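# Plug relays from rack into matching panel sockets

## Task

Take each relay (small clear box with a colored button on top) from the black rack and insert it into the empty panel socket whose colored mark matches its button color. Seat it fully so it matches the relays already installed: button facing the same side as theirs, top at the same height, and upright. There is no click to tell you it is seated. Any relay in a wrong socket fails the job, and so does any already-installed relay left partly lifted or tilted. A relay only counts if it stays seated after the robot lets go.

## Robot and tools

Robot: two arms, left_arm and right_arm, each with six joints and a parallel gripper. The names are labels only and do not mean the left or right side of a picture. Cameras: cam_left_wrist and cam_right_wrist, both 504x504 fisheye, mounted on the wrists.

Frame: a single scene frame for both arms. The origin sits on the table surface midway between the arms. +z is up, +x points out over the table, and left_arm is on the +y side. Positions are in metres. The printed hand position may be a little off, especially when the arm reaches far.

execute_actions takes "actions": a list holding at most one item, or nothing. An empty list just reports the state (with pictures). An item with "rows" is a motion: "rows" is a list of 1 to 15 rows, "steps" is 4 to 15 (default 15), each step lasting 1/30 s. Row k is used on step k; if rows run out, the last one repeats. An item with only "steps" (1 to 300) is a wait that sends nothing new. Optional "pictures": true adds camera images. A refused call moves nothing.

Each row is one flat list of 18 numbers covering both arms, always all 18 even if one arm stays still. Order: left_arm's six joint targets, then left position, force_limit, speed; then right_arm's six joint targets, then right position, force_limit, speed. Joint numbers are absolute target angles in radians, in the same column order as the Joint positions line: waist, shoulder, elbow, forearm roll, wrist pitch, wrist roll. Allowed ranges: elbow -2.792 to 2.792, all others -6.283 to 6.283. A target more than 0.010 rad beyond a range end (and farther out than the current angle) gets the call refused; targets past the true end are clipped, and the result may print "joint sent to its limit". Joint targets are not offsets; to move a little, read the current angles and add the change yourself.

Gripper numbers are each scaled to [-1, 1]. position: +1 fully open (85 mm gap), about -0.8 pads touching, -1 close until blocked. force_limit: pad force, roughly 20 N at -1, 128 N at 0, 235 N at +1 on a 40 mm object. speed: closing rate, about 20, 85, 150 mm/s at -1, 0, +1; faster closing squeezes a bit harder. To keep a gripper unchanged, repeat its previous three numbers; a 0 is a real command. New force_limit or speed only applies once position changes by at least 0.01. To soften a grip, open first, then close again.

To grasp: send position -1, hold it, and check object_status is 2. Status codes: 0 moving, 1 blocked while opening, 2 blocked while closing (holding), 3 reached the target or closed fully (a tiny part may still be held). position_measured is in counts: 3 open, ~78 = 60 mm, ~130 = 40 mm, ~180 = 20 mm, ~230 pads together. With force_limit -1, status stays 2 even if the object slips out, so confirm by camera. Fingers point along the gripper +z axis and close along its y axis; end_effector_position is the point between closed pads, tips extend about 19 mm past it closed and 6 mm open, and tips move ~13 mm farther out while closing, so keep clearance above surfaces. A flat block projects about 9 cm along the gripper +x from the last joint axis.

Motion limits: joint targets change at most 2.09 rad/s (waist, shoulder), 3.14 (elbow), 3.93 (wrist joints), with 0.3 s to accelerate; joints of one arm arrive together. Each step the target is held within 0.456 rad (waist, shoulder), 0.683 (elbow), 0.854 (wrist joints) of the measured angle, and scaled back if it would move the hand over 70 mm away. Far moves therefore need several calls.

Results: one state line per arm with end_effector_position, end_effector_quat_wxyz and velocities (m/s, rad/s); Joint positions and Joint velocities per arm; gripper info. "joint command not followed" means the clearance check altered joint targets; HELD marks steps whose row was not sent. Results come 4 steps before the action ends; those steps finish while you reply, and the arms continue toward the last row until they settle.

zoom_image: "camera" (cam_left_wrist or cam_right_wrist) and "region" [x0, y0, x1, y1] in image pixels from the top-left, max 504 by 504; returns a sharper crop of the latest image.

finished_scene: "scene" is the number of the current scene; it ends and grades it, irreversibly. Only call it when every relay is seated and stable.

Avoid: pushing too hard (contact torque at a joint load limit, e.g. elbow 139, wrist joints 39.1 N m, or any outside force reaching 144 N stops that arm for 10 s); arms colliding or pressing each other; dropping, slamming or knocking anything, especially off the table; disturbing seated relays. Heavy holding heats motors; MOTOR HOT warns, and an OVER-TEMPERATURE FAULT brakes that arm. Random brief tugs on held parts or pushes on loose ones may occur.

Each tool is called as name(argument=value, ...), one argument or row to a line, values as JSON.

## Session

execute_actions(
  actions=[],
)

Scene clock: 0.00 s of 8400.00 s.
left_arm: end_effector_position=(+0.3663, +0.2236, +0.3516) position_measured=3 object_status=3 end_effector_quat_wxyz=(+0.070, -0.023, +0.823, -0.563) end_effector_velocity=(+0.000, +0.000, +0.000) end_effector_angular_velocity=(-0.000, +0.001, +0.001) | right_arm: end_effector_position=(+0.0251, -0.5224, +0.1134) position_measured=3 object_status=3 end_effector_quat_wxyz=(-0.226, +0.849, -0.425, -0.217) end_effector_velocity=(+0.000, +0.000, -0.000) end_effector_angular_velocity=(+0.000, -0.000, -0.000)
Joint positions: left_arm=[-0.02  -0.179  2.326 -1.302  1.311  0.622] | right_arm=[-1.318 -0.115  2.521  0.094  1.368  2.907]
Joint velocities: left_arm=[ 0.    -0.001 -0.     0.    -0.    -0.002] | right_arm=[ 0.    -0.     0.     0.001  0.    -0.   ]

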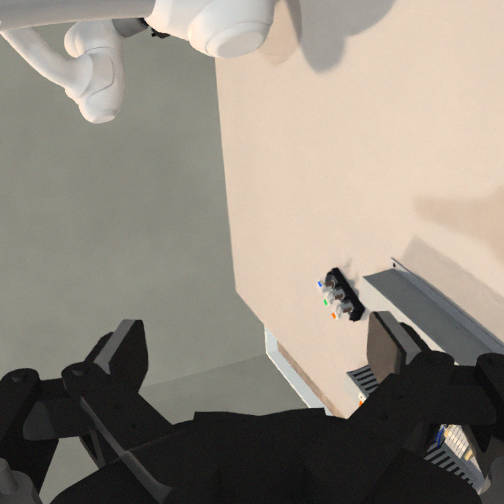

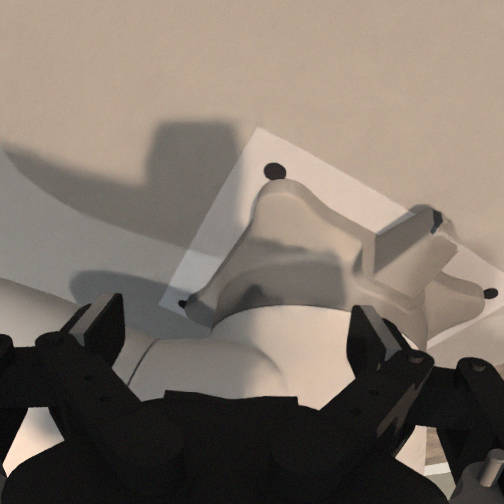

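execute_actions(
  actions=[
    {"rows":[[0.9,-0.179,2.326,-1.302,1.311,0.622,1,0,0,-1.318,-0.115,2.521,0.094,1.368,2.907,1,0,0],[0.9,-0.179,2.326,-1.302,1.311,0.622,1,0,0,-1.318,-0.115,2.521,0.094,1.368,2.907,1,0,0],[0.9,-0.179,2.326,-1.302,1.311,0.622,1,0,0,-1.318,-0.115,2.521,0.094,1.368,2.907,1,0,0],[0.9,-0.179,2.326,-1.302,1.311,0.622,1,0,0,0.1706,0.3871,1.4509,0,1.3036,3.516,1,0,0]],"steps":15},
  ],
)

execute_actions(
  actions=[
    {"rows":[[0.9,-0.179,2.326,-1.302,1.311,0.622,1,0,0,0.1706,0.3871,1.4509,0,1.3036,3.516,1,0,0]],"steps":15},
  ],
)

execute_actions(
  actions=[
    {"rows":[[0.9,-0.179,2.326,-1.302,1.311,0.622,1,0,0,0.1706,0.3871,1.4509,0,1.3036,3.516,1,0,0]],"steps":12},
  ],
  pictures=true,
)

Scene clock: 1.00 s of 8400.00 s.
left_arm: end_effector_position=(+0.4094, +0.3363, +0.3516) position_measured=3 object_status=3 end_effector_quat_wxyz=(+0.145, -0.133, +0.812, -0.549) end_effector_velocity=(+0.105, +0.444, +0.000) end_effector_angular_velocity=(-0.001, +0.001, +1.008) | right_arm: end_effector_position=(+0.0899, -0.6071, +0.1280) position_measured=3 object_status=3 end_effector_quat_wxyz=(-0.169, +0.856, -0.437, -0.219) end_effector_velocity=(+0.384, -0.390, +0.071) end_effector_angular_velocity=(-0.528, +0.146, +0.110)
Joint positions: left_arm=[ 0.247 -0.179  2.326 -1.302  1.311  0.622] | right_arm=[-1.202 -0.001  2.347  0.072  1.353  3.051]
Joint velocities: left_arm=[ 1.008 -0.    -0.001  0.     0.001 -0.002] | right_arm=[ 0.585  0.536 -0.877 -0.097 -0.068  0.637]
Steps of this call (steps 1 to 19: nothing new was sent; steps 20 to 30: the first 11 steps of this action). Readings (joint positions | what the end effector reports):
20: left_arm=[-0.020 -0.179 2.326 -1.302 1.311 0.622] | right_arm=[-1.318 -0.115 2.521 0.094 1.368 2.907] | left_arm position_measured=3 object_status=3 | right_arm position_measured=3 object_status=3
21: left_arm=[-0.016 -0.179 2.326 -1.302 1.311 0.622] | right_arm=[-1.318 -0.115 2.521 0.094 1.368 2.907] | left_arm position_measured=3 object_status=3 | right_arm position_measured=3 object_status=3
23: left_arm=[0.014 -0.179 2.326 -1.302 1.311 0.622] | right_arm=[-1.318 -0.115 2.521 0.094 1.368 2.907] | left_arm position_measured=3 object_status=3 | right_arm position_measured=3 object_status=3
27: left_arm=[0.145 -0.179 2.326 -1.302 1.311 0.622] | right_arm=[-1.262 -0.060 2.437 0.083 1.361 2.981] | left_arm position_measured=3 object_status=3 | right_arm position_measured=3 object_status=3
30: the state above

Scene clock: 1.50 s of 8400.00 s.
left_arm: end_effector_position=(+0.4038, +0.5653, +0.3517) position_measured=3 object_status=3 end_effector_quat_wxyz=(+0.279, -0.334, +0.752, -0.495) end_effector_velocity=(-0.126, +0.439, +0.000) end_effector_angular_velocity=(+0.001, -0.001, +1.008) | right_arm: end_effector_position=(+0.3289, -0.7273, +0.1840) position_measured=3 object_status=3 end_effector_quat_wxyz=(-0.058, +0.898, -0.411, -0.142) end_effector_velocity=(+0.512, -0.027, +0.127) end_effector_angular_velocity=(-0.410, -0.249, +0.336)
Joint positions: left_arm=[ 0.759 -0.179  2.326 -1.302  1.311  0.622] | right_arm=[-0.905  0.194  1.925  0.036  1.328  3.286]
Joint velocities: left_arm=[ 1.009 -0.001 -0.     0.001  0.     0.001] | right_arm=[ 0.643  0.295 -0.725 -0.054 -0.037  0.351]
Steps of this call (steps 1 to 4: the last 4 steps of your previous action; steps 5 to 15: the first 11 steps of this action). Readings (joint positions | what the end effector reports):
5: left_arm=[0.418 -0.179 2.326 -1.302 1.311 0.622] | right_arm=[-1.104 0.079 2.200 0.057 1.343 3.147] | left_arm position_measured=3 object_status=3 | right_arm position_measured=3 object_status=3
6: left_arm=[0.452 -0.179 2.326 -1.302 1.311 0.622] | right_arm=[-1.085 0.092 2.171 0.054 1.341 3.163] | left_arm position_measured=3 object_status=3 | right_arm position_measured=3 object_status=3
8: left_arm=[0.520 -0.179 2.326 -1.302 1.311 0.622] | right_arm=[-1.047 0.118 2.114 0.050 1.338 3.194] | left_arm position_measured=3 object_status=3 | right_arm position_measured=3 object_status=3
12: left_arm=[0.656 -0.179 2.326 -1.302 1.311 0.622] | right_arm=[-0.968 0.163 2.002 0.041 1.332 3.248] | left_arm position_measured=3 object_status=3 | right_arm position_measured=3 object_status=3
15: the state above

Scene clock: 1.90 s of 8400.00 s.
left_arm: end_effector_position=(+0.3819, +0.6251, +0.3518) position_measured=3 object_status=3 end_effector_quat_wxyz=(+0.313, -0.386, +0.727, -0.474) end_effector_velocity=(-0.000, -0.000, -0.000) end_effector_angular_velocity=(-0.001, +0.000, -0.001) | right_arm: end_effector_position=(+0.5158, -0.6608, +0.2280) position_measured=3 object_status=3 end_effector_quat_wxyz=(-0.015, +0.939, -0.334, -0.077) end_effector_velocity=(+0.374, +0.328, +0.084) end_effector_angular_velocity=(-0.164, -0.218, +0.531)
Joint positions: left_arm=[ 0.9   -0.179  2.326 -1.302  1.311  0.622] | right_arm=[-0.624  0.289  1.693  0.018  1.316  3.399]
Joint velocities: left_arm=[-0.     0.     0.     0.     0.001 -0.   ] | right_arm=[ 0.718  0.171 -0.418 -0.031 -0.022  0.203]
Steps of this call (steps 1 to 4: the last 4 steps of your previous action; steps 5 to 12: the first 8 steps of this action). Readings (joint positions | what the end effector reports):
5: left_arm=[0.891 -0.179 2.326 -1.302 1.311 0.622] | right_arm=[-0.792 0.240 1.813 0.027 1.322 3.340] | left_arm position_measured=3 object_status=3 | right_arm position_measured=3 object_status=3
6: left_arm=[0.898 -0.179 2.326 -1.302 1.311 0.622] | right_arm=[-0.768 0.248 1.793 0.026 1.321 3.350] | left_arm position_measured=3 object_status=3 | right_arm position_measured=3 object_status=3
8: left_arm=[0.900 -0.179 2.326 -1.302 1.311 0.622] | right_arm=[-0.721 0.263 1.756 0.023 1.319 3.368] | left_arm position_measured=3 object_status=3 | right_arm position_measured=3 object_status=3
12: the state above

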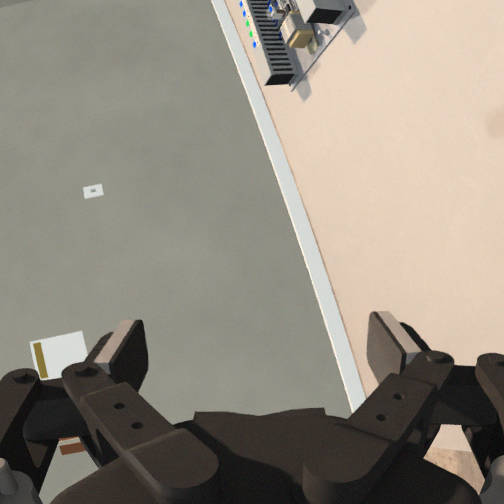

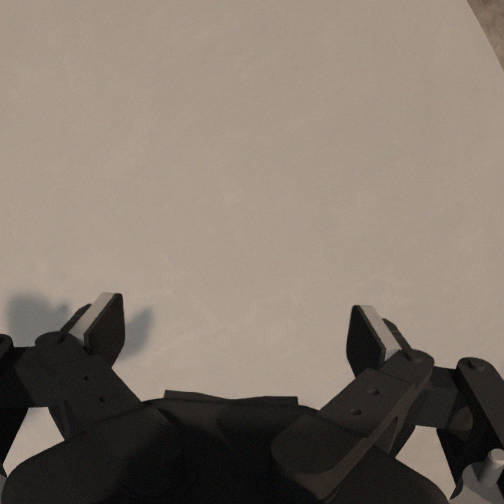

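Limited by the 70 mm rule; continuing.

execute_actions(
  actions=[
    {"rows":[[0.9,-0.179,2.326,-1.302,1.311,0.622,1,0,0,0.1706,0.3871,1.4509,0,1.3036,3.516,1,0,0]],"steps":15},
  ],
)

execute_actions(
  actions=[
    {"rows":[[0.9,-0.179,2.326,-1.302,1.311,0.622,1,0,0,0.1706,0.3871,1.4509,0,1.3036,3.516,1,0,0]],"steps":15},
  ],
)

execute_actions(
  actions=[
    {"rows":[[0.9,-0.179,2.326,-1.302,1.311,0.622,1,0,0,0.1706,0.3871,1.4509,0,1.3036,3.516,1,0,0]],"steps":12},
  ],
  pictures=true,
)

Scene clock: 2.40 s of 8400.00 s.
left_arm: end_effector_position=(+0.3818, +0.6252, +0.3518) position_measured=3 object_status=3 end_effector_quat_wxyz=(+0.313, -0.386, +0.727, -0.474) end_effector_velocity=(+0.000, -0.001, -0.000) end_effector_angular_velocity=(-0.000, +0.000, -0.002) | right_arm: end_effector_position=(+0.6340, -0.4402, +0.2575) position_measured=3 object_status=3 end_effector_quat_wxyz=(+0.001, +0.981, -0.192, -0.033) end_effector_velocity=(+0.095, +0.498, +0.036) end_effector_angular_velocity=(-0.024, -0.107, +0.625)
Joint positions: left_arm=[ 0.9   -0.179  2.326 -1.302  1.311  0.622] | right_arm=[-0.262  0.346  1.552  0.008  1.309  3.467]
Joint velocities: left_arm=[-0.002  0.     0.001 -0.    -0.     0.   ] | right_arm=[ 0.703  0.071 -0.171 -0.013 -0.009  0.083]
Steps of this call (steps 1 to 4: the last 4 steps of your previous action; steps 5 to 15: the first 11 steps of this action). Readings (joint positions | what the end effector reports):
5: left_arm=[0.900 -0.179 2.326 -1.302 1.311 0.622] | right_arm=[-0.503 0.314 1.631 0.014 1.313 3.428] | left_arm position_measured=3 object_status=3 | right_arm position_measured=3 object_status=3
6: left_arm=[0.900 -0.179 2.326 -1.302 1.311 0.622] | right_arm=[-0.478 0.318 1.621 0.013 1.312 3.433] | left_arm position_measured=3 object_status=3 | right_arm position_measured=3 object_status=3
8: left_arm=[0.900 -0.179 2.326 -1.302 1.311 0.622] | right_arm=[-0.430 0.326 1.602 0.011 1.311 3.442] | left_arm position_measured=3 object_status=3 | right_arm position_measured=3 object_status=3
12: left_arm=[0.900 -0.179 2.326 -1.302 1.311 0.622] | right_arm=[-0.334 0.338 1.571 0.009 1.310 3.458] | left_arm position_measured=3 object_status=3 | right_arm position_measured=3 object_status=3
15: the state above

Scene clock: 2.90 s of 8400.00 s.
left_arm: end_effector_position=(+0.3818, +0.6252, +0.3518) position_measured=3 object_status=3 end_effector_quat_wxyz=(+0.313, -0.386, +0.727, -0.474) end_effector_velocity=(-0.000, -0.000, +0.000) end_effector_angular_velocity=(-0.002, +0.000, +0.000) | right_arm: end_effector_position=(+0.6339, -0.1819, +0.2755) position_measured=3 object_status=3 end_effector_quat_wxyz=(+0.001, +0.999, -0.037, -0.006) end_effector_velocity=(-0.092, +0.508, +0.035) end_effector_angular_velocity=(+0.017, -0.100, +0.604)
Joint positions: left_arm=[ 0.9   -0.179  2.326 -1.302  1.311  0.622] | right_arm=[0.088 0.379 1.47  0.001 1.305 3.507]
Joint velocities: left_arm=[ 0.001 -0.001  0.     0.     0.001 -0.002] | right_arm=[ 0.677  0.065 -0.158 -0.012 -0.008  0.076]
Steps of this call (steps 1 to 4: the last 4 steps of your previous action; steps 5 to 15: the first 11 steps of this action). Readings (joint positions | what the end effector reports):
5: left_arm=[0.900 -0.179 2.326 -1.302 1.311 0.622] | right_arm=[-0.144 0.357 1.524 0.006 1.307 3.480] | left_arm position_measured=3 object_status=3 | right_arm position_measured=3 object_status=3
6: left_arm=[0.900 -0.179 2.326 -1.302 1.311 0.622] | right_arm=[-0.120 0.360 1.519 0.005 1.307 3.483] | left_arm position_measured=3 object_status=3 | right_arm position_measured=3 object_status=3
8: left_arm=[0.900 -0.179 2.326 -1.302 1.311 0.622] | right_arm=[-0.074 0.364 1.508 0.004 1.307 3.488] | left_arm position_measured=3 object_status=3 | right_arm position_measured=3 object_status=3
12: left_arm=[0.900 -0.179 2.326 -1.302 1.311 0.622] | right_arm=[0.019 0.373 1.486 0.003 1.305 3.499] | left_arm position_measured=3 object_status=3 | right_arm position_measured=3 object_status=3
15: the state above

Scene clock: 3.30 s of 8400.00 s.
left_arm: end_effector_position=(+0.3818, +0.6252, +0.3518) position_measured=3 object_status=3 end_effector_quat_wxyz=(+0.313, -0.386, +0.727, -0.474) end_effector_velocity=(-0.000, -0.000, +0.000) end_effector_angular_velocity=(+0.000, -0.000, +0.000) | right_arm: end_effector_position=(+0.6201, -0.1200, +0.2798) position_measured=3 object_status=3 end_effector_quat_wxyz=(+0.000, +1.000, -0.000, +0.000) end_effector_velocity=(-0.000, +0.001, +0.000) end_effector_angular_velocity=(-0.000, -0.000, +0.001)
Joint positions: left_arm=[ 0.9   -0.179  2.326 -1.302  1.311  0.622] | right_arm=[ 0.17   0.387  1.451 -0.     1.304  3.516]
Joint velocities: left_arm=[ 0.    -0.001  0.    -0.    -0.    -0.   ] | right_arm=[ 0.001 -0.    -0.    -0.    -0.     0.   ]
Steps of this call (steps 1 to 4: the last 4 steps of your previous action; steps 5 to 12: the first 8 steps of this action). Readings (joint positions | what the end effector reports):
5: left_arm=[0.900 -0.179 2.326 -1.302 1.311 0.622] | right_arm=[0.170 0.387 1.451 0.000 1.304 3.516] | left_arm position_measured=3 object_status=3 | right_arm position_measured=3 object_status=3
6: left_arm=[0.900 -0.179 2.326 -1.302 1.311 0.622] | right_arm=[0.170 0.387 1.451 -0.000 1.304 3.516] | left_arm position_measured=3 object_status=3 | right_arm position_measured=3 object_status=3
8: left_arm=[0.900 -0.179 2.326 -1.302 1.311 0.622] | right_arm=[0.170 0.387 1.451 -0.000 1.304 3.516] | left_arm position_measured=3 object_status=3 | right_arm position_measured=3 object_status=3
12: the state above

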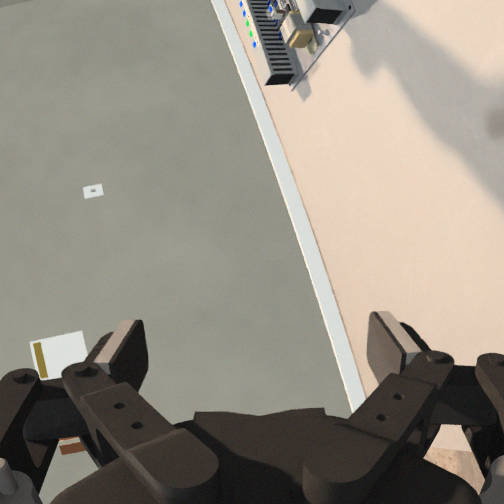

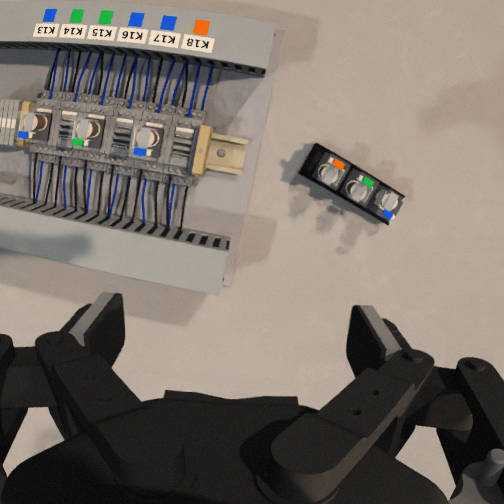

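execute_actions(
  actions=[
    {"rows":[[0.9,-0.179,2.326,-1.302,1.311,0.622,1,0,0,0.2437,0.6136,1.3625,0,1.1655,2.2279,0.15,-0.5,1]],"steps":15},
  ],
)

execute_actions(
  actions=[
    {"rows":[[0.9,-0.179,2.326,-1.302,1.311,0.622,1,0,0,0.2437,0.6136,1.3625,0,1.1655,2.2279,0.15,-0.5,1]],"steps":12},
  ],
  pictures=true,
)

Scene clock: 4.47 s of 8400.00 s.
left_arm: end_effector_position=(+0.3818, +0.6252, +0.3518) position_measured=3 object_status=3 end_effector_quat_wxyz=(+0.313, -0.386, +0.727, -0.474) end_effector_velocity=(-0.000, +0.000, +0.000) end_effector_angular_velocity=(-0.001, +0.000, +0.001) | right_arm: end_effector_position=(+0.6599, -0.0671, +0.2031) position_measured=102 object_status=0 end_effector_quat_wxyz=(-0.000, +0.949, +0.315, -0.000) end_effector_velocity=(+0.115, +0.178, -0.271) end_effector_angular_velocity=(-0.000, +0.002, +3.013)
Joint positions: left_arm=[ 0.9   -0.179  2.326 -1.302  1.311  0.622] | right_arm=[0.212 0.516 1.401 0.    1.225 2.917]
Joint velocities: left_arm=[ 0.001  0.    -0.    -0.     0.001 -0.001] | right_arm=[ 0.14   0.431 -0.168  0.    -0.261 -2.873]
Steps of this call (steps 1 to 4: the last 4 steps of your previous action; steps 5 to 15: the robot went on to your last target; steps 16 to 24: nothing new was sent; steps 25 to 35: the first 11 steps of this action). Readings (joint positions | what the end effector reports):
25: left_arm=[0.900 -0.179 2.326 -1.302 1.311 0.622] | right_arm=[0.171 0.387 1.451 0.000 1.304 3.516] | left_arm position_measured=3 object_status=3 | right_arm position_measured=3 object_status=0
26: left_arm=[0.900 -0.179 2.326 -1.302 1.311 0.622] | right_arm=[0.171 0.389 1.450 0.000 1.302 3.509] | left_arm position_measured=3 object_status=3 | right_arm position_measured=4 object_status=0
28: left_arm=[0.900 -0.179 2.326 -1.302 1.311 0.622] | right_arm=[0.176 0.404 1.444 0.000 1.293 3.452] | left_arm position_measured=3 object_status=3 | right_arm position_measured=20 object_status=0
32: left_arm=[0.900 -0.179 2.326 -1.302 1.311 0.622] | right_arm=[0.197 0.470 1.419 0.000 1.253 3.182] | left_arm position_measured=3 object_status=3 | right_arm position_measured=70 object_status=0
35: the state above

Scene clock: 4.87 s of 8400.00 s.
left_arm: end_effector_position=(+0.3818, +0.6252, +0.3518) position_measured=3 object_status=3 end_effector_quat_wxyz=(+0.313, -0.386, +0.727, -0.474) end_effector_velocity=(+0.000, +0.000, +0.000) end_effector_angular_velocity=(+0.000, -0.001, -0.001) | right_arm: end_effector_position=(+0.6831, -0.0269, +0.1399) position_measured=110 object_status=3 end_effector_quat_wxyz=(-0.000, +0.777, +0.629, +0.000) end_effector_velocity=(+0.000, +0.000, -0.002) end_effector_angular_velocity=(-0.001, +0.001, +0.006)
Joint positions: left_arm=[ 0.9   -0.179  2.326 -1.302  1.311  0.622] | right_arm=[0.244 0.614 1.362 0.    1.166 2.228]
Joint velocities: left_arm=[ 0.     0.    -0.     0.     0.001  0.   ] | right_arm=[ 0.     0.002  0.    -0.    -0.001 -0.006]
Steps of this call (steps 1 to 4: the last 4 steps of your previous action; steps 5 to 12: the first 8 steps of this action). Readings (joint positions | what the end effector reports):
5: left_arm=[0.900 -0.179 2.326 -1.302 1.311 0.622] | right_arm=[0.234 0.584 1.374 0.000 1.183 2.437] | left_arm position_measured=3 object_status=3 | right_arm position_measured=109 object_status=0
6: left_arm=[0.900 -0.179 2.326 -1.302 1.311 0.622] | right_arm=[0.237 0.594 1.370 0.000 1.177 2.367] | left_arm position_measured=3 object_status=3 | right_arm position_measured=110 object_status=0
8: left_arm=[0.900 -0.179 2.326 -1.302 1.311 0.622] | right_arm=[0.242 0.608 1.365 0.000 1.169 2.270] | left_arm position_measured=3 object_status=3 | right_arm position_measured=110 object_status=0
12: the state above

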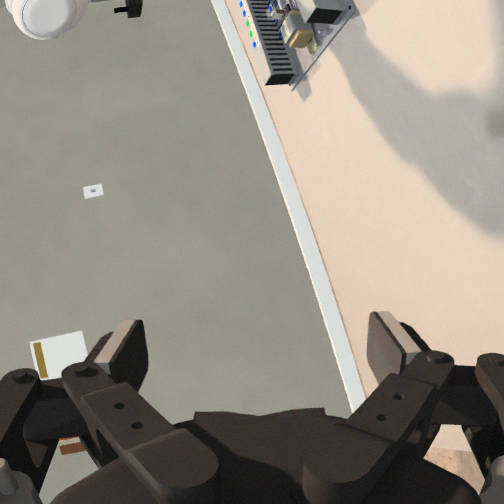

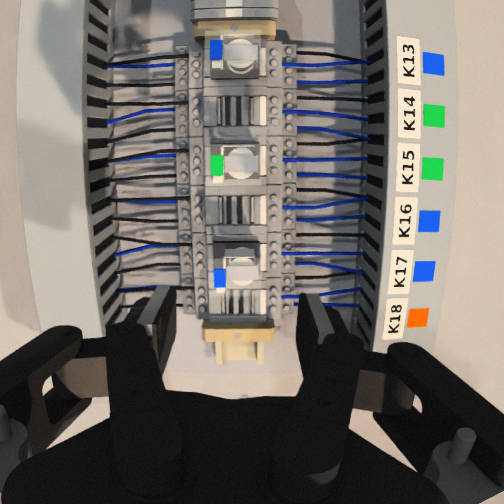

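execute_actions(
  actions=[
    {"rows":[[0.9,-0.179,2.326,-1.302,1.311,0.622,1,0,0,0.0368,0.4622,1.6301,0,1.0493,5.3197,0.15,-0.5,1]],"steps":15},
  ],
)

execute_actions(
  actions=[
    {"rows":[[0.9,-0.179,2.326,-1.302,1.311,0.622,1,0,0,0.0368,0.4622,1.6301,0,1.0493,5.3197,0.15,-0.5,1]],"steps":15},
  ],
)

execute_actions(
  actions=[
    {"rows":[[0.9,-0.179,2.326,-1.302,1.311,0.622,1,0,0,0.0368,0.4622,1.6301,0,1.0493,5.3197,0.15,-0.5,1]],"steps":12},
  ],
  pictures=true,
)

Scene clock: 6.03 s of 8400.00 s.
left_arm: end_effector_position=(+0.3818, +0.6252, +0.3518) position_measured=3 object_status=3 end_effector_quat_wxyz=(+0.313, -0.386, +0.727, -0.474) end_effector_velocity=(+0.000, +0.000, +0.000) end_effector_angular_velocity=(+0.001, -0.000, +0.000) | right_arm: end_effector_position=(+0.6693, -0.1349, +0.1352) position_measured=110 object_status=3 end_effector_quat_wxyz=(+0.000, +0.943, +0.333, -0.000) end_effector_velocity=(-0.077, -0.349, -0.017) end_effector_angular_velocity=(-0.000, -0.002, -3.058)
Joint positions: left_arm=[ 0.9   -0.179  2.326 -1.302  1.311  0.622] | right_arm=[ 0.131  0.532  1.508 -0.     1.102  2.797]
Joint velocities: left_arm=[ 0. -0. -0. -0. -0.  0.] | right_arm=[-0.375 -0.277  0.485  0.    -0.21   2.683]
Steps of this call (steps 1 to 4: the last 4 steps of your previous action; steps 5 to 15: the robot went on to your last target; steps 16 to 24: nothing new was sent; steps 25 to 35: the first 11 steps of this action). Readings (joint positions | what the end effector reports):
25: left_arm=[0.900 -0.179 2.326 -1.302 1.311 0.622] | right_arm=[0.244 0.614 1.363 -0.000 1.165 2.228] | left_arm position_measured=3 object_status=3 | right_arm position_measured=110 object_status=3
26: left_arm=[0.900 -0.179 2.326 -1.302 1.311 0.622] | right_arm=[0.242 0.613 1.365 0.000 1.164 2.235] | left_arm position_measured=3 object_status=3 | right_arm position_measured=110 object_status=3
28: left_arm=[0.900 -0.179 2.326 -1.302 1.311 0.622] | right_arm=[0.228 0.603 1.383 -0.000 1.157 2.292] | left_arm position_measured=3 object_status=3 | right_arm position_measured=110 object_status=3
32: left_arm=[0.900 -0.179 2.326 -1.302 1.311 0.622] | right_arm=[0.171 0.561 1.456 -0.000 1.125 2.550] | left_arm position_measured=3 object_status=3 | right_arm position_measured=110 object_status=3
35: the state above

Scene clock: 6.53 s of 8400.00 s.
left_arm: end_effector_position=(+0.3818, +0.6252, +0.3518) position_measured=3 object_status=3 end_effector_quat_wxyz=(+0.313, -0.386, +0.727, -0.474) end_effector_velocity=(-0.000, +0.000, +0.000) end_effector_angular_velocity=(+0.002, -0.001, -0.001) | right_arm: end_effector_position=(+0.6451, -0.2169, +0.1300) position_measured=110 object_status=3 end_effector_quat_wxyz=(+0.000, +0.820, -0.572, +0.000) end_effector_velocity=(-0.008, -0.022, -0.002) end_effector_angular_velocity=(-0.001, +0.001, -3.715)
Joint positions: left_arm=[ 0.9   -0.179  2.326 -1.302  1.311  0.622] | right_arm=[ 0.04   0.465  1.626 -0.     1.051  4.603]
Joint velocities: left_arm=[ 0.    -0.    -0.    -0.     0.     0.002] | right_arm=[-0.025 -0.017  0.032 -0.001 -0.014  3.69 ]
Steps of this call (steps 1 to 4: the last 4 steps of your previous action; steps 5 to 15: the first 11 steps of this action). Readings (joint positions | what the end effector reports):
5: left_arm=[0.900 -0.179 2.326 -1.302 1.311 0.622] | right_arm=[0.075 0.491 1.580 -0.000 1.071 3.350] | left_arm position_measured=3 object_status=3 | right_arm position_measured=110 object_status=3
6: left_arm=[0.900 -0.179 2.326 -1.302 1.311 0.622] | right_arm=[0.067 0.485 1.591 -0.000 1.066 3.476] | left_arm position_measured=3 object_status=3 | right_arm position_measured=110 object_status=3
8: left_arm=[0.900 -0.179 2.326 -1.302 1.311 0.622] | right_arm=[0.056 0.476 1.606 -0.000 1.060 3.726] | left_arm position_measured=3 object_status=3 | right_arm position_measured=110 object_status=3
12: left_arm=[0.900 -0.179 2.326 -1.302 1.311 0.622] | right_arm=[0.044 0.467 1.621 -0.000 1.053 4.227] | left_arm position_measured=3 object_status=3 | right_arm position_measured=110 object_status=3
15: the state above

Scene clock: 6.93 s of 8400.00 s.
left_arm: end_effector_position=(+0.3818, +0.6252, +0.3518) position_measured=3 object_status=3 end_effector_quat_wxyz=(+0.313, -0.386, +0.727, -0.474) end_effector_velocity=(-0.000, -0.000, +0.000) end_effector_angular_velocity=(+0.001, -0.001, -0.001) | right_arm: end_effector_position=(+0.6440, -0.2199, +0.1298) position_measured=110 object_status=3 end_effector_quat_wxyz=(-0.000, -0.567, +0.824, -0.000) end_effector_velocity=(-0.000, +0.000, +0.001) end_effector_angular_velocity=(+0.000, -0.001, -0.005)
Joint positions: left_arm=[ 0.9   -0.179  2.326 -1.302  1.311  0.622] | right_arm=[ 0.037  0.462  1.63  -0.     1.049  5.319]
Joint velocities: left_arm=[ 0.001  0.    -0.     0.     0.001  0.001] | right_arm=[ 0.    -0.001  0.     0.    -0.     0.005]
Steps of this call (steps 1 to 4: the last 4 steps of your previous action; steps 5 to 12: the first 8 steps of this action). Readings (joint positions | what the end effector reports):
5: left_arm=[0.900 -0.179 2.326 -1.302 1.311 0.622] | right_arm=[0.038 0.463 1.629 -0.000 1.050 5.131] | left_arm position_measured=3 object_status=3 | right_arm position_measured=110 object_status=3
6: left_arm=[0.900 -0.179 2.326 -1.302 1.311 0.622] | right_arm=[0.037 0.463 1.630 -0.000 1.050 5.197] | left_arm position_measured=3 object_status=3 | right_arm position_measured=110 object_status=3
8: left_arm=[0.900 -0.179 2.326 -1.302 1.311 0.622] | right_arm=[0.037 0.462 1.630 -0.000 1.049 5.286] | left_arm position_measured=3 object_status=3 | right_arm position_measured=110 object_status=3
12: the state above

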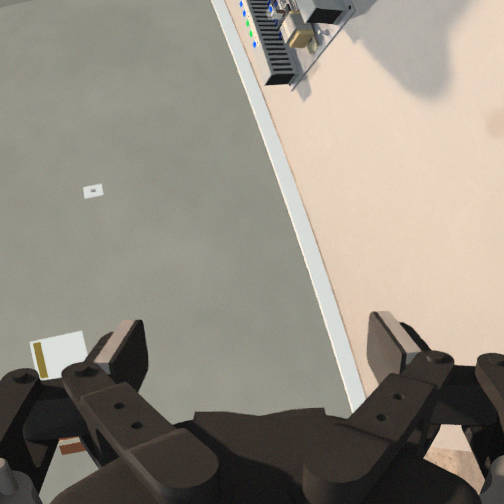

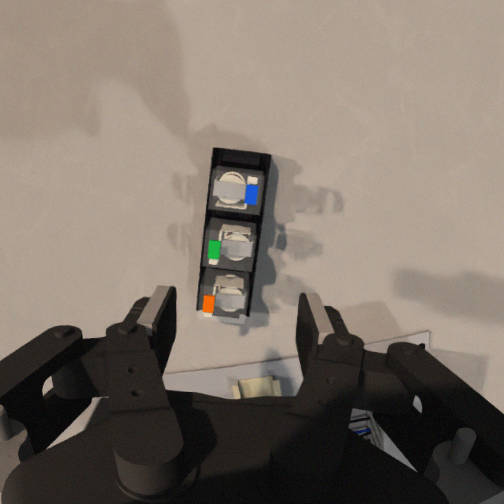

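execute_actions(
  actions=[],
)

Scene clock: 7.53 s of 8400.00 s.
left_arm: end_effector_position=(+0.3818, +0.6252, +0.3518) position_measured=3 object_status=3 end_effector_quat_wxyz=(+0.313, -0.386, +0.727, -0.474) end_effector_velocity=(+0.000, -0.000, -0.000) end_effector_angular_velocity=(+0.000, +0.000, -0.001) | right_arm: end_effector_position=(+0.6440, -0.2199, +0.1298) position_measured=110 object_status=3 end_effector_quat_wxyz=(-0.000, -0.566, +0.824, -0.000) end_effector_velocity=(+0.000, -0.001, -0.001) end_effector_angular_velocity=(-0.001, +0.002, -0.000)
Joint positions: left_arm=[ 0.9   -0.179  2.326 -1.302  1.311  0.622] | right_arm=[ 0.037  0.462  1.63  -0.     1.049  5.32 ]
Joint velocities: left_arm=[-0.001  0.    -0.     0.    -0.    -0.   ] | right_arm=[-0.001  0.002  0.    -0.    -0.     0.   ]
Kept back: nothing.
Steps of this call (steps 1 to 4: the last 4 steps of your previous action; steps 5 to 15: the robot went on to your last target; steps 16 to 18: nothing new was sent). Readings (joint positions | what the end effector reports):
1: left_arm=[0.900 -0.179 2.326 -1.302 1.311 0.622] | right_arm=[0.037 0.462 1.630 -0.000 1.049 5.319] | left_arm position_measured=3 object_status=3 | right_arm position_measured=110 object_status=3
2: left_arm=[0.900 -0.179 2.326 -1.302 1.311 0.622] | right_arm=[0.037 0.462 1.630 -0.000 1.049 5.319] | left_arm position_measured=3 object_status=3 | right_arm position_measured=110 object_status=3
4: left_arm=[0.900 -0.179 2.326 -1.302 1.311 0.622] | right_arm=[0.037 0.462 1.630 -0.000 1.049 5.320] | left_arm position_measured=3 object_status=3 | right_arm position_measured=110 object_status=3
8: left_arm=[0.900 -0.179 2.326 -1.302 1.311 0.622] | right_arm=[0.037 0.462 1.630 -0.000 1.049 5.320] | left_arm position_measured=3 object_status=3 | right_arm position_measured=110 object_status=3
18: the state above
All arms were judged still, so your last target was given up. Only a new action makes them travel on or press farther. Fingers that are still opening or closing keep moving.

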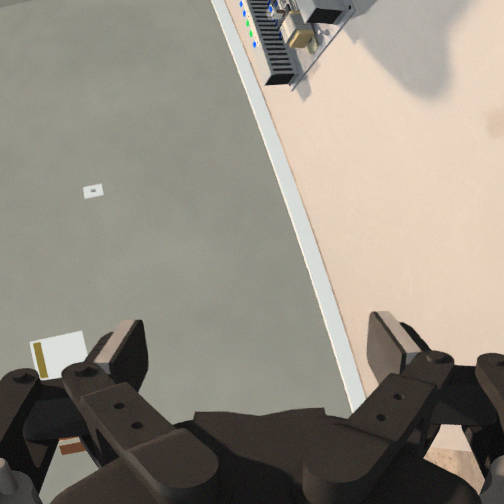

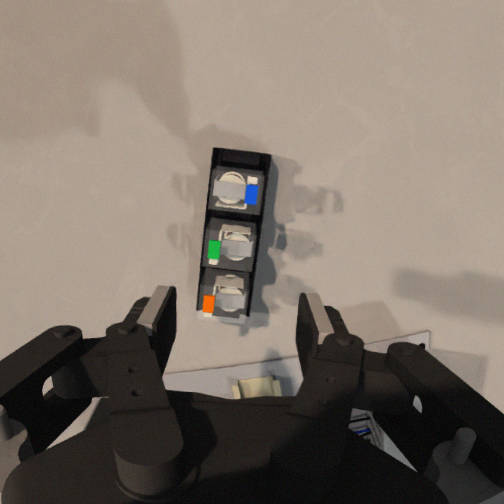

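execute_actions(
  actions=[
    {"rows":[[0.9,-0.179,2.326,-1.302,1.311,0.622,1,0,0,0.0282,0.4639,1.6274,0,1.0503,5.3548,0.15,-0.5,1]],"steps":15},
  ],
  pictures=true,
)

Scene clock: 8.17 s of 8400.00 s.
left_arm: end_effector_position=(+0.3818, +0.6252, +0.3518) position_measured=3 object_status=3 end_effector_quat_wxyz=(+0.313, -0.386, +0.727, -0.474) end_effector_velocity=(-0.000, +0.001, -0.000) end_effector_angular_velocity=(+0.001, -0.000, +0.001) | right_arm: end_effector_position=(+0.6470, -0.2259, +0.1299) position_measured=110 object_status=3 end_effector_quat_wxyz=(+0.000, -0.548, +0.836, -0.000) end_effector_velocity=(-0.000, -0.000, -0.000) end_effector_angular_velocity=(-0.000, +0.001, -0.000)
Joint positions: left_arm=[ 0.9   -0.179  2.326 -1.302  1.311  0.622] | right_arm=[0.028 0.464 1.627 0.    1.05  5.355]
Joint velocities: left_arm=[ 0.001  0.    -0.     0.    -0.     0.001] | right_arm=[-0.     0.    -0.     0.     0.001  0.   ]
Steps of this call (steps 1 to 8: nothing new was sent; steps 9 to 19: the first 11 steps of this action). Readings (joint positions | what the end effector reports):
9: left_arm=[0.900 -0.179 2.326 -1.302 1.311 0.622] | right_arm=[0.037 0.462 1.630 0.000 1.049 5.320] | left_arm position_measured=3 object_status=3 | right_arm position_measured=110 object_status=3
10: left_arm=[0.900 -0.179 2.326 -1.302 1.311 0.622] | right_arm=[0.035 0.462 1.630 0.000 1.049 5.327] | left_arm position_measured=3 object_status=3 | right_arm position_measured=110 object_status=3
12: left_arm=[0.900 -0.179 2.326 -1.302 1.311 0.622] | right_arm=[0.029 0.463 1.628 0.000 1.049 5.352] | left_arm position_measured=3 object_status=3 | right_arm position_measured=110 object_status=3
16: left_arm=[0.900 -0.179 2.326 -1.302 1.311 0.622] | right_arm=[0.028 0.464 1.627 0.000 1.050 5.355] | left_arm position_measured=3 object_status=3 | right_arm position_measured=110 object_status=3
19: the state above

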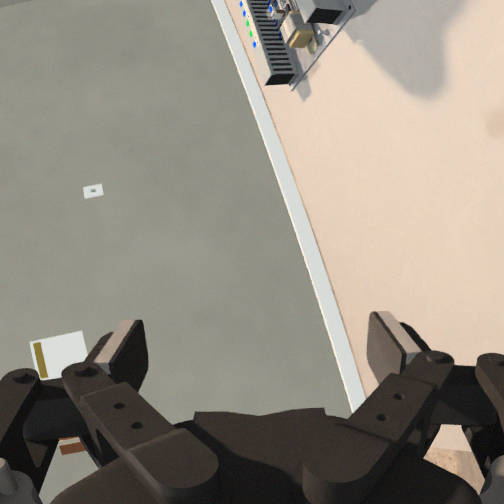

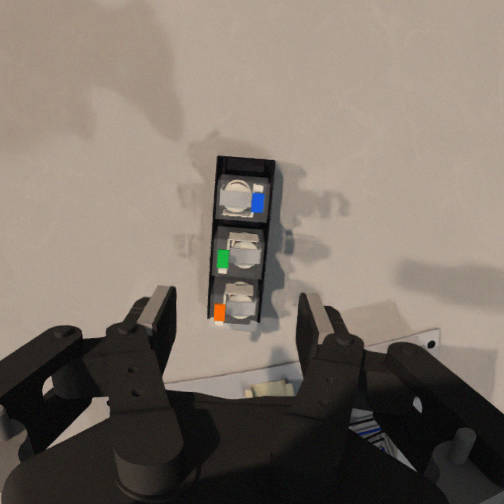

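execute_actions(
  actions=[
    {"rows":[[0.9,-0.179,2.326,-1.302,1.311,0.622,1,0,0,0.0282,0.5255,1.6765,0,0.9396,5.3548,0.15,-0.5,1]],"steps":15},
  ],
  pictures=true,
)

Scene clock: 8.70 s of 8400.00 s.
left_arm: end_effector_position=(+0.3818, +0.6252, +0.3518) position_measured=3 object_status=3 end_effector_quat_wxyz=(+0.313, -0.386, +0.727, -0.474) end_effector_velocity=(-0.000, +0.000, +0.000) end_effector_angular_velocity=(+0.000, -0.001, +0.000) | right_arm: end_effector_position=(+0.6470, -0.2260, +0.0596) position_measured=110 object_status=3 end_effector_quat_wxyz=(-0.000, -0.548, +0.836, +0.000) end_effector_velocity=(-0.002, +0.000, +0.000) end_effector_angular_velocity=(-0.000, -0.000, +0.001)
Joint positions: left_arm=[ 0.9   -0.179  2.326 -1.302  1.311  0.622] | right_arm=[ 0.028  0.526  1.676 -0.     0.94   5.355]
Joint velocities: left_arm=[ 0.001 -0.    -0.    -0.     0.001  0.   ] | right_arm=[ 0.001 -0.002  0.003 -0.    -0.001 -0.   ]
Steps of this call (steps 1 to 4: the last 4 steps of your previous action; step 5: the robot went on to your last target; steps 6 to 16: the first 11 steps of this action). Readings (joint positions | what the end effector reports):
6: left_arm=[0.900 -0.179 2.326 -1.302 1.311 0.622] | right_arm=[0.028 0.464 1.627 0.000 1.050 5.355] | left_arm position_measured=3 object_status=3 | right_arm position_measured=110 object_status=3
7: left_arm=[0.900 -0.179 2.326 -1.302 1.311 0.622] | right_arm=[0.028 0.467 1.630 0.000 1.044 5.355] | left_arm position_measured=3 object_status=3 | right_arm position_measured=110 object_status=3
9: left_arm=[0.900 -0.179 2.326 -1.302 1.311 0.622] | right_arm=[0.028 0.496 1.653 0.000 0.992 5.355] | left_arm position_measured=3 object_status=3 | right_arm position_measured=110 object_status=3
13: left_arm=[0.900 -0.179 2.326 -1.302 1.311 0.622] | right_arm=[0.028 0.526 1.676 -0.000 0.940 5.355] | left_arm position_measured=3 object_status=3 | right_arm position_measured=110 object_status=3
16: the state above

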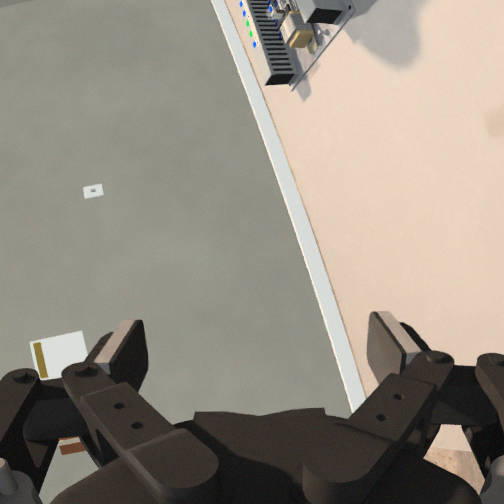

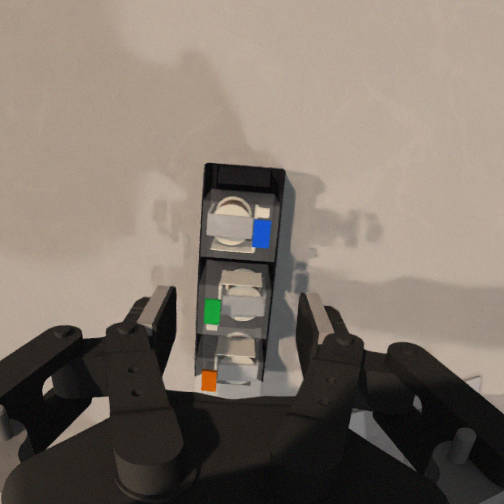

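execute_actions(
  actions=[
    {"rows":[[0.9,-0.179,2.326,-1.302,1.311,0.622,1,0,0,0.0270,0.5387,1.6808,0,0.9221,5.3536,0.15,-0.5,1]],"steps":11},
  ],
  pictures=true,
)

Scene clock: 9.13 s of 8400.00 s.
left_arm: end_effector_position=(+0.3818, +0.6252, +0.3518) position_measured=3 object_status=3 end_effector_quat_wxyz=(+0.313, -0.386, +0.727, -0.474) end_effector_velocity=(+0.000, -0.000, +0.000) end_effector_angular_velocity=(+0.001, -0.000, -0.001) | right_arm: end_effector_position=(+0.6483, -0.2265, +0.0480) position_measured=110 object_status=3 end_effector_quat_wxyz=(+0.000, -0.548, +0.836, +0.000) end_effector_velocity=(+0.002, +0.000, +0.001) end_effector_angular_velocity=(+0.000, -0.004, +0.003)
Joint positions: left_arm=[ 0.9   -0.179  2.326 -1.302  1.311  0.622] | right_arm=[0.027 0.538 1.681 0.    0.922 5.354]
Joint velocities: left_arm=[-0.001  0.    -0.    -0.    -0.     0.001] | right_arm=[-0.     0.    -0.003 -0.001 -0.001 -0.003]
Steps of this call (steps 1 to 4: the last 4 steps of your previous action; steps 5 to 6: the robot went on to your last target; steps 7 to 13: the first 7 steps of this action). Readings (joint positions | what the end effector reports):
7: left_arm=[0.900 -0.179 2.326 -1.302 1.311 0.622] | right_arm=[0.028 0.526 1.677 -0.000 0.939 5.355] | left_arm position_measured=3 object_status=3 | right_arm position_measured=110 object_status=3
8: left_arm=[0.900 -0.179 2.326 -1.302 1.311 0.622] | right_arm=[0.028 0.528 1.677 0.000 0.934 5.355] | left_arm position_measured=3 object_status=3 | right_arm position_measured=110 object_status=3
10: left_arm=[0.900 -0.179 2.326 -1.302 1.311 0.622] | right_arm=[0.027 0.538 1.681 0.000 0.923 5.354] | left_arm position_measured=3 object_status=3 | right_arm position_measured=110 object_status=3
13: the state above

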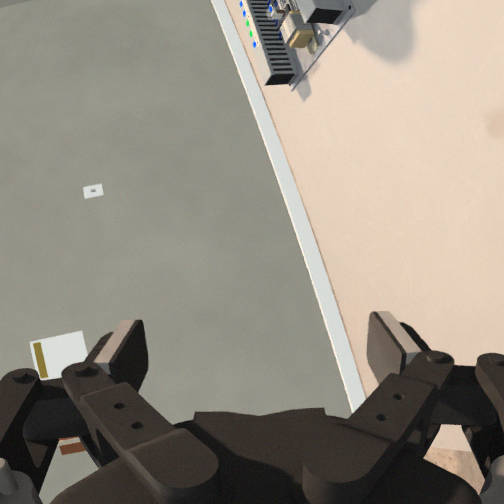

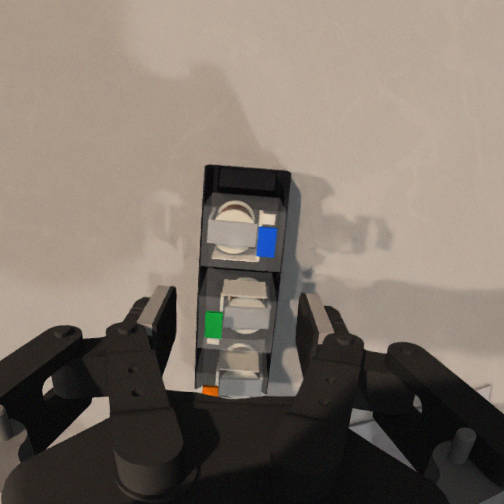

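Spot on (213,324). Close.

execute_actions(
  actions=[
    {"rows":[[0.9,-0.179,2.326,-1.302,1.311,0.622,1,0,0,0.0270,0.5387,1.6808,0,0.9221,5.3536,-1,-0.5,0]],"steps":15},
  ],
)

execute_actions(
  actions=[
    {"rows":[[0.9,-0.179,2.326,-1.302,1.311,0.622,1,0,0,0.0270,0.5387,1.6808,0,0.9221,5.3536,-1,-0.5,0],[0.9,-0.179,2.326,-1.302,1.311,0.622,1,0,0,0.0270,0.5387,1.6808,0,0.9221,5.3536,-1,-0.5,0],[0.9,-0.179,2.326,-1.302,1.311,0.622,1,0,0,0.0270,0.534,1.679,0,0.9286,5.3536,-1,-0.5,0],[0.9,-0.179,2.326,-1.302,1.311,0.622,1,0,0,0.0270,0.5275,1.676,0,0.9381,5.3536,-1,-0.5,0],[0.9,-0.179,2.326,-1.302,1.311,0.622,1,0,0,0.0270,0.518,1.670,0,0.9536,5.3536,-1,-0.5,0],[0.9,-0.179,2.326,-1.302,1.311,0.622,1,0,0,0.0270,0.457,1.618,0,1.0666,5.3536,-1,-0.5,0]],"steps":15},
  ],
  pictures=true,
)

Scene clock: 9.77 s of 8400.00 s.
left_arm: end_effector_position=(+0.3818, +0.6252, +0.3518) position_measured=3 object_status=3 end_effector_quat_wxyz=(+0.313, -0.386, +0.727, -0.474) end_effector_velocity=(-0.000, -0.000, +0.000) end_effector_angular_velocity=(-0.000, +0.000, +0.000) | right_arm: end_effector_position=(+0.6484, -0.2265, +0.0478) position_measured=164 object_status=0 end_effector_quat_wxyz=(+0.000, -0.548, +0.836, -0.000) end_effector_velocity=(-0.000, +0.000, -0.001) end_effector_angular_velocity=(-0.000, +0.001, +0.000)
Joint positions: left_arm=[ 0.9   -0.179  2.326 -1.302  1.311  0.622] | right_arm=[ 0.027  0.539  1.681 -0.     0.922  5.354]
Joint velocities: left_arm=[-0.    -0.001  0.    -0.    -0.    -0.001] | right_arm=[0.    0.001 0.    0.    0.    0.   ]
Steps of this call (steps 1 to 4: the last 4 steps of your previous action; steps 5 to 8: the robot went on to your last target; steps 9 to 19: the first 11 steps of this action). Readings (joint positions | what the end effector reports):
9: left_arm=[0.900 -0.179 2.326 -1.302 1.311 0.622] | right_arm=[0.027 0.539 1.681 0.000 0.922 5.354] | left_arm position_measured=3 object_status=3 | right_arm position_measured=110 object_status=0
10: left_arm=[0.900 -0.179 2.326 -1.302 1.311 0.622] | right_arm=[0.027 0.539 1.681 0.000 0.922 5.354] | left_arm position_measured=3 object_status=3 | right_arm position_measured=110 object_status=0
12: left_arm=[0.900 -0.179 2.326 -1.302 1.311 0.622] | right_arm=[0.027 0.539 1.681 0.000 0.922 5.354] | left_arm position_measured=3 object_status=3 | right_arm position_measured=119 object_status=0
16: left_arm=[0.900 -0.179 2.326 -1.302 1.311 0.622] | right_arm=[0.027 0.539 1.681 -0.000 0.922 5.354] | left_arm position_measured=3 object_status=3 | right_arm position_measured=148 object_status=0
19: the state above

Scene clock: 10.27 s of 8400.00 s.
left_arm: end_effector_position=(+0.3818, +0.6252, +0.3518) position_measured=3 object_status=3 end_effector_quat_wxyz=(+0.313, -0.386, +0.727, -0.474) end_effector_velocity=(-0.000, +0.000, +0.000) end_effector_angular_velocity=(+0.001, -0.000, +0.001) | right_arm: end_effector_position=(+0.6484, -0.2266, +0.1381) position_measured=164 object_status=2 end_effector_quat_wxyz=(+0.001, -0.548, +0.836, -0.000) end_effector_velocity=(-0.011, -0.003, +0.141) end_effector_angular_velocity=(-0.000, +0.003, -0.001)
Joint positions: left_arm=[ 0.9   -0.179  2.326 -1.302  1.311  0.622] | right_arm=[ 0.027  0.458  1.619 -0.     1.062  5.354]
Joint velocities: left_arm=[ 0.001 -0.    -0.001  0.     0.    -0.   ] | right_arm=[-0.    -0.125 -0.092  0.001  0.221  0.   ]
Steps of this call (steps 1 to 4: the last 4 steps of your previous action; steps 5 to 15: the first 11 steps of this action). Readings (joint positions | what the end effector reports):
5: left_arm=[0.900 -0.179 2.326 -1.302 1.311 0.622] | right_arm=[0.027 0.539 1.681 -0.000 0.922 5.354] | left_arm position_measured=3 object_status=3 | right_arm position_measured=164 object_status=2
6: left_arm=[0.900 -0.179 2.326 -1.302 1.311 0.622] | right_arm=[0.027 0.539 1.681 -0.000 0.922 5.354] | left_arm position_measured=3 object_status=3 | right_arm position_measured=164 object_status=2
8: left_arm=[0.900 -0.179 2.326 -1.302 1.311 0.622] | right_arm=[0.027 0.537 1.680 -0.000 0.924 5.354] | left_arm position_measured=3 object_status=3 | right_arm position_measured=164 object_status=2
12: left_arm=[0.900 -0.179 2.326 -1.302 1.311 0.622] | right_arm=[0.027 0.499 1.654 -0.000 0.991 5.354] | left_arm position_measured=3 object_status=3 | right_arm position_measured=164 object_status=2
15: the state above

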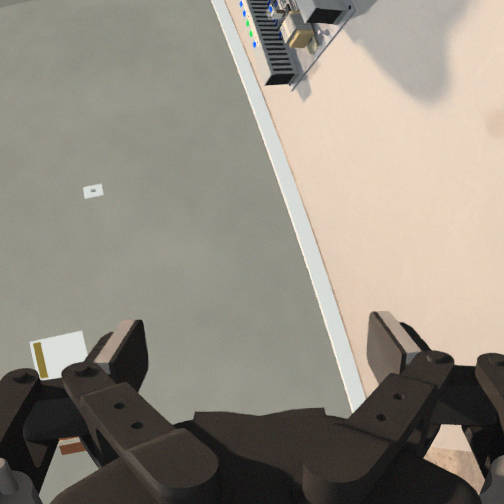

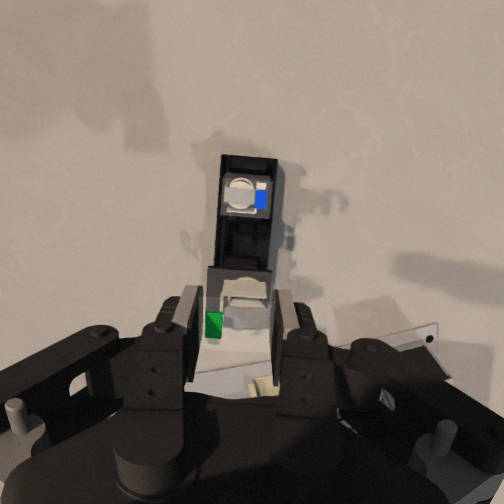

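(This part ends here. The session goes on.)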